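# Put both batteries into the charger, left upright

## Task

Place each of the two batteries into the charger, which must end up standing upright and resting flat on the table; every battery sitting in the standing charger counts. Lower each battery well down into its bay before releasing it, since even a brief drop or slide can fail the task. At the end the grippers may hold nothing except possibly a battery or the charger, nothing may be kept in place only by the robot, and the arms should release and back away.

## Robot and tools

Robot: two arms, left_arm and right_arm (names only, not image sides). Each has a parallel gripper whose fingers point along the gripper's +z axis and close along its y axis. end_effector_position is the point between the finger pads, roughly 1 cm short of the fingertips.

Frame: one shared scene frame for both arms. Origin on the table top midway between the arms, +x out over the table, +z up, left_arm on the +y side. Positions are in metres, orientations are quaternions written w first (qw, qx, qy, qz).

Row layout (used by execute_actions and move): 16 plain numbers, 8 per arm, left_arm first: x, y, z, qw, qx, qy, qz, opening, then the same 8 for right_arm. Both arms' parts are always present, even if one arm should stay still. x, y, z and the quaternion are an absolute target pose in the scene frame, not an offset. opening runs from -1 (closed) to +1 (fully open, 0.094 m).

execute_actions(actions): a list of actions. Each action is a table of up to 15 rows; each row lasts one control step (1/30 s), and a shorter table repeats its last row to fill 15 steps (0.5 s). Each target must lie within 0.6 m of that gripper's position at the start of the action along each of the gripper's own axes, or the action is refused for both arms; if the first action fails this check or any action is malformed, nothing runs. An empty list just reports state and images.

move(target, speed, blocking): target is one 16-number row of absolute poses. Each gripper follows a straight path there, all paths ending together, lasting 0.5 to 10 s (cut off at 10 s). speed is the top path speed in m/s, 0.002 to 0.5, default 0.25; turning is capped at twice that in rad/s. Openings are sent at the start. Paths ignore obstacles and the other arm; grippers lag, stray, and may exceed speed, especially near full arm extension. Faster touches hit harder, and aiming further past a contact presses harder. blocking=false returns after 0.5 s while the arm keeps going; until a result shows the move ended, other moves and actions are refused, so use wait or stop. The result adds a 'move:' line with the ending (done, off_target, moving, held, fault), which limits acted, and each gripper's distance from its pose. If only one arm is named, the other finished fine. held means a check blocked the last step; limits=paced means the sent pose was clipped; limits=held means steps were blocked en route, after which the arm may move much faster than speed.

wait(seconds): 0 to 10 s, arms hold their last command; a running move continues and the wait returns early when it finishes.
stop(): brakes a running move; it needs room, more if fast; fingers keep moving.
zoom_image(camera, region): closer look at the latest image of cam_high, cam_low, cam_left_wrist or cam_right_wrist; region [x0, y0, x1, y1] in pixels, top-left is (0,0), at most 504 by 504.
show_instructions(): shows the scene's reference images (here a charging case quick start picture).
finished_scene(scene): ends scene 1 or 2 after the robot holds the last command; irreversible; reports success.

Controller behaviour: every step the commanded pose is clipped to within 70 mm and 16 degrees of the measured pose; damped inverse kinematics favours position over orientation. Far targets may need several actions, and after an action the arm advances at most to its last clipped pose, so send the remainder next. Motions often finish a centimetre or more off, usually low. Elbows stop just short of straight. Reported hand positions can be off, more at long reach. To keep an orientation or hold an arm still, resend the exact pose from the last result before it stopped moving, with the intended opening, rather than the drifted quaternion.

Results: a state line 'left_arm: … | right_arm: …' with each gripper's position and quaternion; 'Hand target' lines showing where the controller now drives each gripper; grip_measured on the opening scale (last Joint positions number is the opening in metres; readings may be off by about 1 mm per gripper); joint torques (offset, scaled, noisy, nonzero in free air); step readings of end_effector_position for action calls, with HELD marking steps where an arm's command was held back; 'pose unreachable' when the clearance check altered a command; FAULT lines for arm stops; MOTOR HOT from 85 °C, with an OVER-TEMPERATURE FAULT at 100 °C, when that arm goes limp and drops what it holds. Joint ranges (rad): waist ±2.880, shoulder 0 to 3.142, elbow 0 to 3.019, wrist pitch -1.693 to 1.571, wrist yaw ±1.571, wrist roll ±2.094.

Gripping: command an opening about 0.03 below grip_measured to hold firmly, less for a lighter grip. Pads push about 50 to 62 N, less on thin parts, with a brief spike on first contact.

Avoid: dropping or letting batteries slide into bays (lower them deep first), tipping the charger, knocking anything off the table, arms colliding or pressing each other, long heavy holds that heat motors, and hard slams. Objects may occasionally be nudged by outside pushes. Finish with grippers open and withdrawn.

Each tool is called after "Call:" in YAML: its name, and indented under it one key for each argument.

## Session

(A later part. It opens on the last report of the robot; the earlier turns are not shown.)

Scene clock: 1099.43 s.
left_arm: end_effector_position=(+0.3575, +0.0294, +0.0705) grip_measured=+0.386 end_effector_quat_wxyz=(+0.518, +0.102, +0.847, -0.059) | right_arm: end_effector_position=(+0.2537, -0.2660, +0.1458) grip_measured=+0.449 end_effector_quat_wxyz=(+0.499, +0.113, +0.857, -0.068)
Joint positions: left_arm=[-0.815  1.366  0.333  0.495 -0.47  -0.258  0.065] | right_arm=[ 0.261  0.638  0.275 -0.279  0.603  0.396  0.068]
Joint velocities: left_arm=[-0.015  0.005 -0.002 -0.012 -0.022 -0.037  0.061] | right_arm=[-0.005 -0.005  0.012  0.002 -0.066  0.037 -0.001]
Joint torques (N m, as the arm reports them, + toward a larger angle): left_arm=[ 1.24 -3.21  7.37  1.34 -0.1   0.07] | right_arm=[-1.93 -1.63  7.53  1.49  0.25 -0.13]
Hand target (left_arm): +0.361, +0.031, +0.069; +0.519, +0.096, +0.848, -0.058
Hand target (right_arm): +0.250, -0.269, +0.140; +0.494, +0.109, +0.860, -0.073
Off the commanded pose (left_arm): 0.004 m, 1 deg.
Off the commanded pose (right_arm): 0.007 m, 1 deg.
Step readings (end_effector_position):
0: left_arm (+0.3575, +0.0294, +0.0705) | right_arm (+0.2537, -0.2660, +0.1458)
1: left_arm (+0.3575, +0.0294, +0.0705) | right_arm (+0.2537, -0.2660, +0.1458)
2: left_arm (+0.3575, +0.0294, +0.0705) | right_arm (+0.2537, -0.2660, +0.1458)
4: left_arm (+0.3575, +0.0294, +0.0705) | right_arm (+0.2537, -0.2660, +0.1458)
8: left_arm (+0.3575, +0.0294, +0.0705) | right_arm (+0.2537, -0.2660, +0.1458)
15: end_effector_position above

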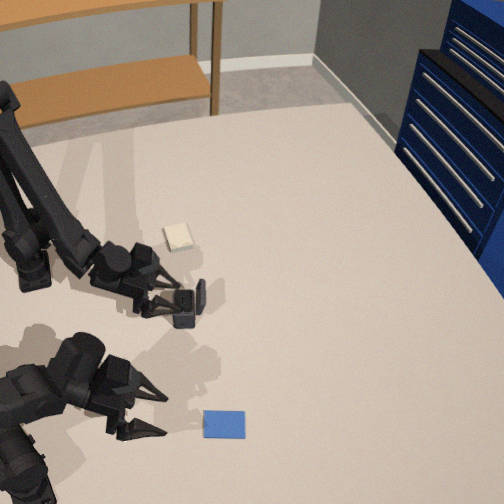

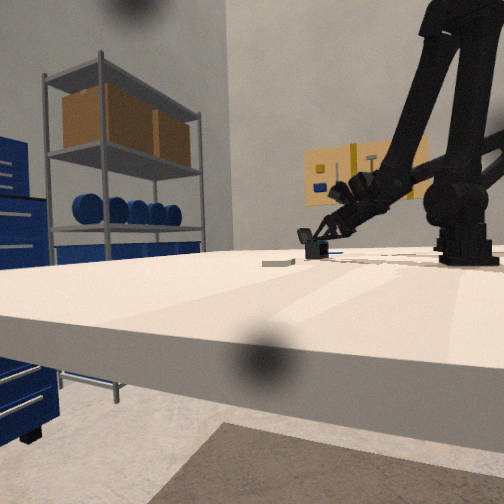

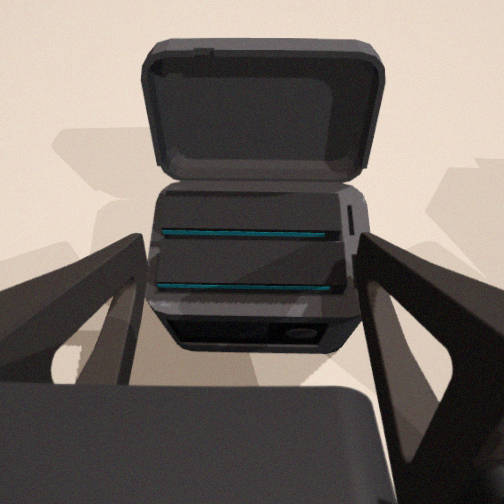

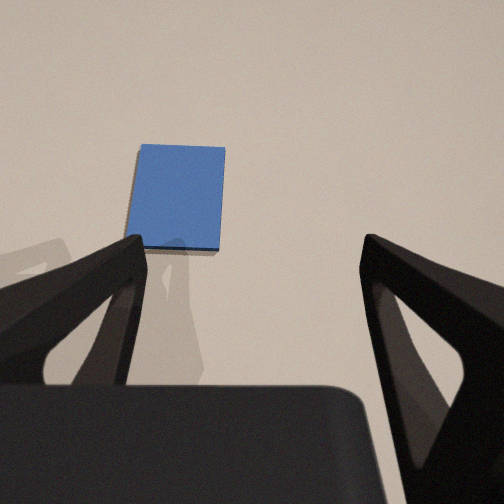

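Call:
execute_actions:
  actions:
    - [[0.36076,0.03152,0.0712,0.52329,0.09342,0.84469,-0.06167,0.5,0.25,-0.269,0.14,0.494,0.109,0.860,-0.073,0.45],[0.36076,0.03152,0.0732,0.52513,0.09253,0.84349,-0.06311,0.5,0.25,-0.269,0.14,0.494,0.109,0.860,-0.073,0.45],[0.36076,0.03152,0.0752,0.527,0.09163,0.84228,-0.06457,0.5,0.25,-0.269,0.14,0.494,0.109,0.860,-0.073,0.45],[0.36076,0.03152,0.0772,0.52886,0.09073,0.84106,-0.06603,0.5,0.25,-0.269,0.14,0.494,0.109,0.860,-0.073,0.45],[0.36076,0.03152,0.0792,0.5307,0.08984,0.83987,-0.06746,0.5,0.25,-0.269,0.14,0.494,0.109,0.860,-0.073,0.45],[0.36076,0.03152,0.0812,0.53257,0.08894,0.83866,-0.06892,0.5,0.25,-0.269,0.14,0.494,0.109,0.860,-0.073,0.45],[0.36076,0.03152,0.0832,0.53444,0.08803,0.83744,-0.07038,0.5,0.25,-0.269,0.14,0.494,0.109,0.860,-0.073,0.45],[0.36076,0.03152,0.0852,0.53628,0.08714,0.83625,-0.07181,0.5,0.25,-0.269,0.14,0.494,0.109,0.860,-0.073,0.45],[0.36076,0.03152,0.0872,0.53814,0.08624,0.83503,-0.07327,0.5,0.25,-0.269,0.14,0.494,0.109,0.860,-0.073,0.45],[0.36076,0.03152,0.0892,0.54,0.08534,0.83382,-0.07473,0.5,0.25,-0.269,0.14,0.494,0.109,0.860,-0.073,0.45],[0.36076,0.03152,0.0912,0.54185,0.08445,0.83262,-0.07617,0.5,0.25,-0.269,0.14,0.494,0.109,0.860,-0.073,0.45],[0.36076,0.03152,0.0932,0.54371,0.08355,0.83141,-0.07762,0.5,0.25,-0.269,0.14,0.494,0.109,0.860,-0.073,0.45],[0.36076,0.03152,0.0952,0.54558,0.08264,0.8302,-0.07908,0.5,0.25,-0.269,0.14,0.494,0.109,0.860,-0.073,0.45],[0.36076,0.03152,0.0972,0.5465,0.0822,0.8296,-0.0798,0.5,0.25,-0.269,0.14,0.494,0.109,0.860,-0.073,0.45],[0.36076,0.03152,0.0992,0.5465,0.0822,0.8296,-0.0798,0.5,0.25,-0.269,0.14,0.494,0.109,0.860,-0.073,0.45]]
    - [[0.3600,0.0322,0.1015,0.5465,0.0822,0.8296,-0.0798,0.5,0.25,-0.269,0.14,0.494,0.109,0.860,-0.073,0.45],[0.3587,0.0333,0.1038,0.5465,0.0822,0.8296,-0.0798,0.5,0.25,-0.269,0.14,0.494,0.109,0.860,-0.073,0.45],[0.3568,0.0348,0.1060,0.5465,0.0822,0.8296,-0.0798,0.5,0.25,-0.269,0.14,0.494,0.109,0.860,-0.073,0.45],[0.3544,0.0367,0.1081,0.5465,0.0822,0.8296,-0.0798,0.5,0.25,-0.269,0.14,0.494,0.109,0.860,-0.073,0.45],[0.3515,0.0390,0.1101,0.5465,0.0822,0.8296,-0.0798,0.5,0.25,-0.269,0.14,0.494,0.109,0.860,-0.073,0.45],[0.3482,0.0416,0.1120,0.5465,0.0822,0.8296,-0.0798,0.5,0.25,-0.269,0.14,0.494,0.109,0.860,-0.073,0.45],[0.3446,0.0445,0.1138,0.5465,0.0822,0.8296,-0.0798,0.5,0.25,-0.269,0.14,0.494,0.109,0.860,-0.073,0.45],[0.3408,0.0475,0.1155,0.5465,0.0822,0.8296,-0.0798,0.5,0.25,-0.269,0.14,0.494,0.109,0.860,-0.073,0.45],[0.3368,0.0507,0.1171,0.5465,0.0822,0.8296,-0.0798,0.5,0.25,-0.269,0.14,0.494,0.109,0.860,-0.073,0.45],[0.3328,0.0539,0.1186,0.5465,0.0822,0.8296,-0.0798,0.5,0.25,-0.269,0.14,0.494,0.109,0.860,-0.073,0.45],[0.3288,0.0571,0.1200,0.5465,0.0822,0.8296,-0.0798,0.5,0.25,-0.269,0.14,0.494,0.109,0.860,-0.073,0.45],[0.3248,0.0603,0.1214,0.5465,0.0822,0.8296,-0.0798,0.5,0.25,-0.269,0.14,0.494,0.109,0.860,-0.073,0.45],[0.3208,0.0635,0.1227,0.5465,0.0822,0.8296,-0.0798,0.5,0.25,-0.269,0.14,0.494,0.109,0.860,-0.073,0.45],[0.3168,0.0667,0.1240,0.5465,0.0822,0.8296,-0.0798,0.5,0.25,-0.269,0.14,0.494,0.109,0.860,-0.073,0.45],[0.3128,0.0699,0.1252,0.5465,0.0822,0.8296,-0.0798,0.5,0.25,-0.269,0.14,0.494,0.109,0.860,-0.073,0.45]]
    - [[0.3088,0.0731,0.1264,0.5465,0.0822,0.8296,-0.0798,0.5,0.25,-0.269,0.14,0.494,0.109,0.860,-0.073,0.45],[0.3048,0.0763,0.1275,0.5465,0.0822,0.8296,-0.0798,0.5,0.25,-0.269,0.14,0.494,0.109,0.860,-0.073,0.45],[0.3008,0.0795,0.1286,0.5465,0.0822,0.8296,-0.0798,0.5,0.25,-0.269,0.14,0.494,0.109,0.860,-0.073,0.45],[0.2968,0.0827,0.1296,0.5465,0.0822,0.8296,-0.0798,0.5,0.25,-0.269,0.14,0.494,0.109,0.860,-0.073,0.45],[0.2930,0.0857,0.1306,0.5465,0.0822,0.8296,-0.0798,0.5,0.25,-0.269,0.14,0.494,0.109,0.860,-0.073,0.45],[0.2894,0.0886,0.1315,0.5465,0.0822,0.8296,-0.0798,0.5,0.25,-0.269,0.14,0.494,0.109,0.860,-0.073,0.45],[0.2861,0.0912,0.1323,0.5465,0.0822,0.8296,-0.0798,0.5,0.25,-0.269,0.14,0.494,0.109,0.860,-0.073,0.45],[0.2832,0.0935,0.1330,0.5465,0.0822,0.8296,-0.0798,0.5,0.25,-0.269,0.14,0.494,0.109,0.860,-0.073,0.45],[0.2807,0.0955,0.1336,0.5465,0.0822,0.8296,-0.0798,0.5,0.25,-0.269,0.14,0.494,0.109,0.860,-0.073,0.45],[0.2786,0.0972,0.1341,0.5465,0.0822,0.8296,-0.0798,0.5,0.25,-0.269,0.14,0.494,0.109,0.860,-0.073,0.45],[0.2770,0.0985,0.1345,0.5465,0.0822,0.8296,-0.0798,0.5,0.25,-0.269,0.14,0.494,0.109,0.860,-0.073,0.45],[0.2758,0.0994,0.1348,0.5465,0.0822,0.8296,-0.0798,0.5,0.25,-0.269,0.14,0.494,0.109,0.860,-0.073,0.45],[0.2750,0.1000,0.1350,0.5465,0.0822,0.8296,-0.0798,0.5,0.25,-0.269,0.14,0.494,0.109,0.860,-0.073,0.45]]

Scene clock: 1134.73 s.
left_arm: end_effector_position=(+0.2777, +0.1017, +0.1336) grip_measured=+0.497 end_effector_quat_wxyz=(+0.551, +0.084, +0.827, -0.076) | right_arm: end_effector_position=(+0.2537, -0.2660, +0.1458) grip_measured=+0.449 end_effector_quat_wxyz=(+0.499, +0.113, +0.857, -0.068)
Joint positions: left_arm=[-0.849  0.603  0.143  0.007 -0.515 -0.271  0.07 ] | right_arm=[ 0.261  0.638  0.275 -0.279  0.603  0.396  0.068]
Joint velocities: left_arm=[-0.034 -0.239  0.007 -0.266 -0.095 -0.11   0.   ] | right_arm=[-0.005 -0.024  0.002  0.022 -0.022 -0.066 -0.   ]
Joint torques (N m, as the arm reports them, + toward a larger angle): left_arm=[ 0.71  1.16 11.67  0.83 -0.22 -0.05] | right_arm=[-1.93 -1.59  7.53  1.49  0.25 -0.13]
Hand target (left_arm): +0.275, +0.100, +0.134; +0.547, +0.082, +0.829, -0.080
Hand target (right_arm): +0.250, -0.269, +0.140; +0.494, +0.109, +0.860, -0.073
Off the commanded pose (left_arm): 0.003 m, 1 deg.
Off the commanded pose (right_arm): 0.007 m, 1 deg.
Step readings (end_effector_position; steps 1 to 15: 1st action; 16 to 30: 2nd action; 31 to 45: 3rd action):
0: left_arm (+0.3575, +0.0294, +0.0705) | right_arm (+0.2537, -0.2660, +0.1458)
1: left_arm (+0.3575, +0.0293, +0.0707) | right_arm (+0.2537, -0.2660, +0.1458)
2: left_arm (+0.3575, +0.0294, +0.0707) | right_arm (+0.2537, -0.2660, +0.1458)
4: left_arm (+0.3572, +0.0296, +0.0707) | right_arm (+0.2537, -0.2660, +0.1458)
8: left_arm (+0.3559, +0.0309, +0.0697) | right_arm (+0.2537, -0.2660, +0.1458)
15: left_arm (+0.3557, +0.0311, +0.0813) | right_arm (+0.2537, -0.2660, +0.1458)
16: left_arm (+0.3560, +0.0308, +0.0843) | right_arm (+0.2537, -0.2660, +0.1458)
17: left_arm (+0.3562, +0.0306, +0.0877) | right_arm (+0.2537, -0.2660, +0.1458)
19: left_arm (+0.3558, +0.0310, +0.0950) | right_arm (+0.2537, -0.2660, +0.1458)
23: left_arm (+0.3483, +0.0386, +0.1067) | right_arm (+0.2537, -0.2660, +0.1458)
30: left_arm (+0.3230, +0.0655, +0.1168) | right_arm (+0.2537, -0.2660, +0.1458)
31: left_arm (+0.3194, +0.0692, +0.1181) | right_arm (+0.2537, -0.2660, +0.1458)
32: left_arm (+0.3158, +0.0729, +0.1194) | right_arm (+0.2537, -0.2660, +0.1458)
34: left_arm (+0.3083, +0.0792, +0.1225) | right_arm (+0.2537, -0.2660, +0.1458)
38: left_arm (+0.2936, +0.0905, +0.1278) | right_arm (+0.2537, -0.2660, +0.1458)
45: end_effector_position above

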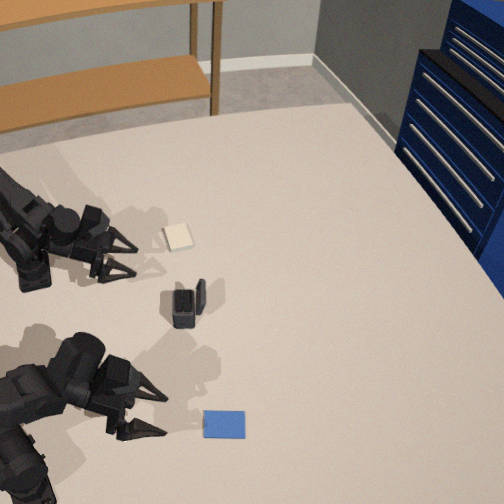

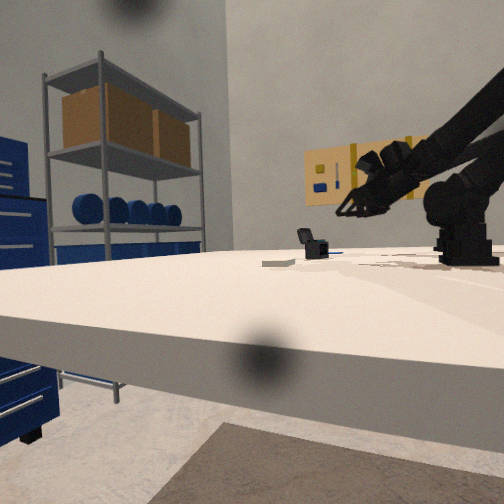

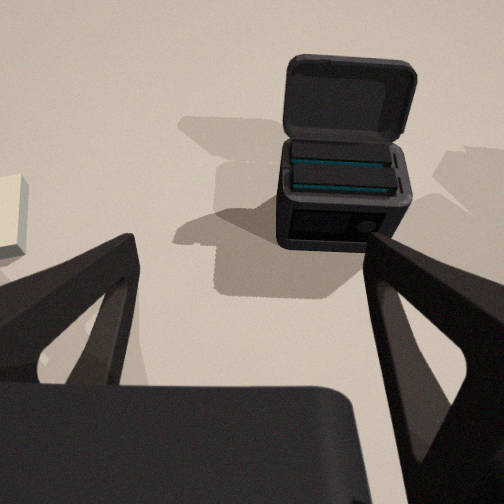

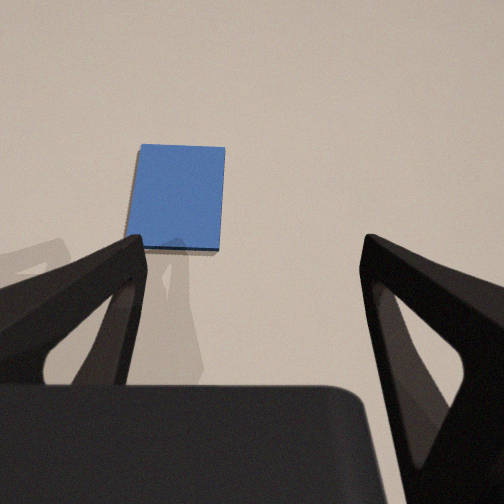

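Call:
zoom_image:
  camera: "cam_left_wrist"
  region: [265, 120, 425, 260]

Call:
zoom_image:
  camera: "cam_low"
  region: [285, 215, 355, 270]

Region (265, 120, 425, 260) of cam_left_wrist's 504x504 image, scaled by 3.150, with more detail than that image has; it fills the top 441 rows of this view, and the rest is white.

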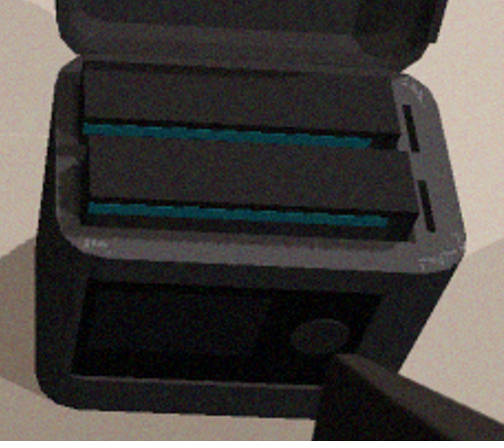

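Region (285, 215, 355, 270) of cam_low's 504x504 image, scaled by 7.200, with more detail than that image has; it fills the top 396 rows of this view, and the rest is white.

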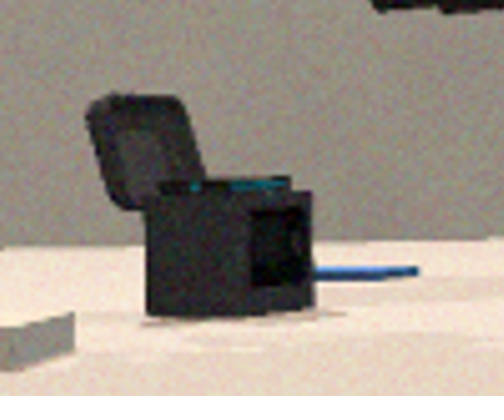

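Both batteries are level and seated, the charger is upright, and both arms are clear.

Call:
finished_scene:
  scene: 2

The scene is finished: the task was done.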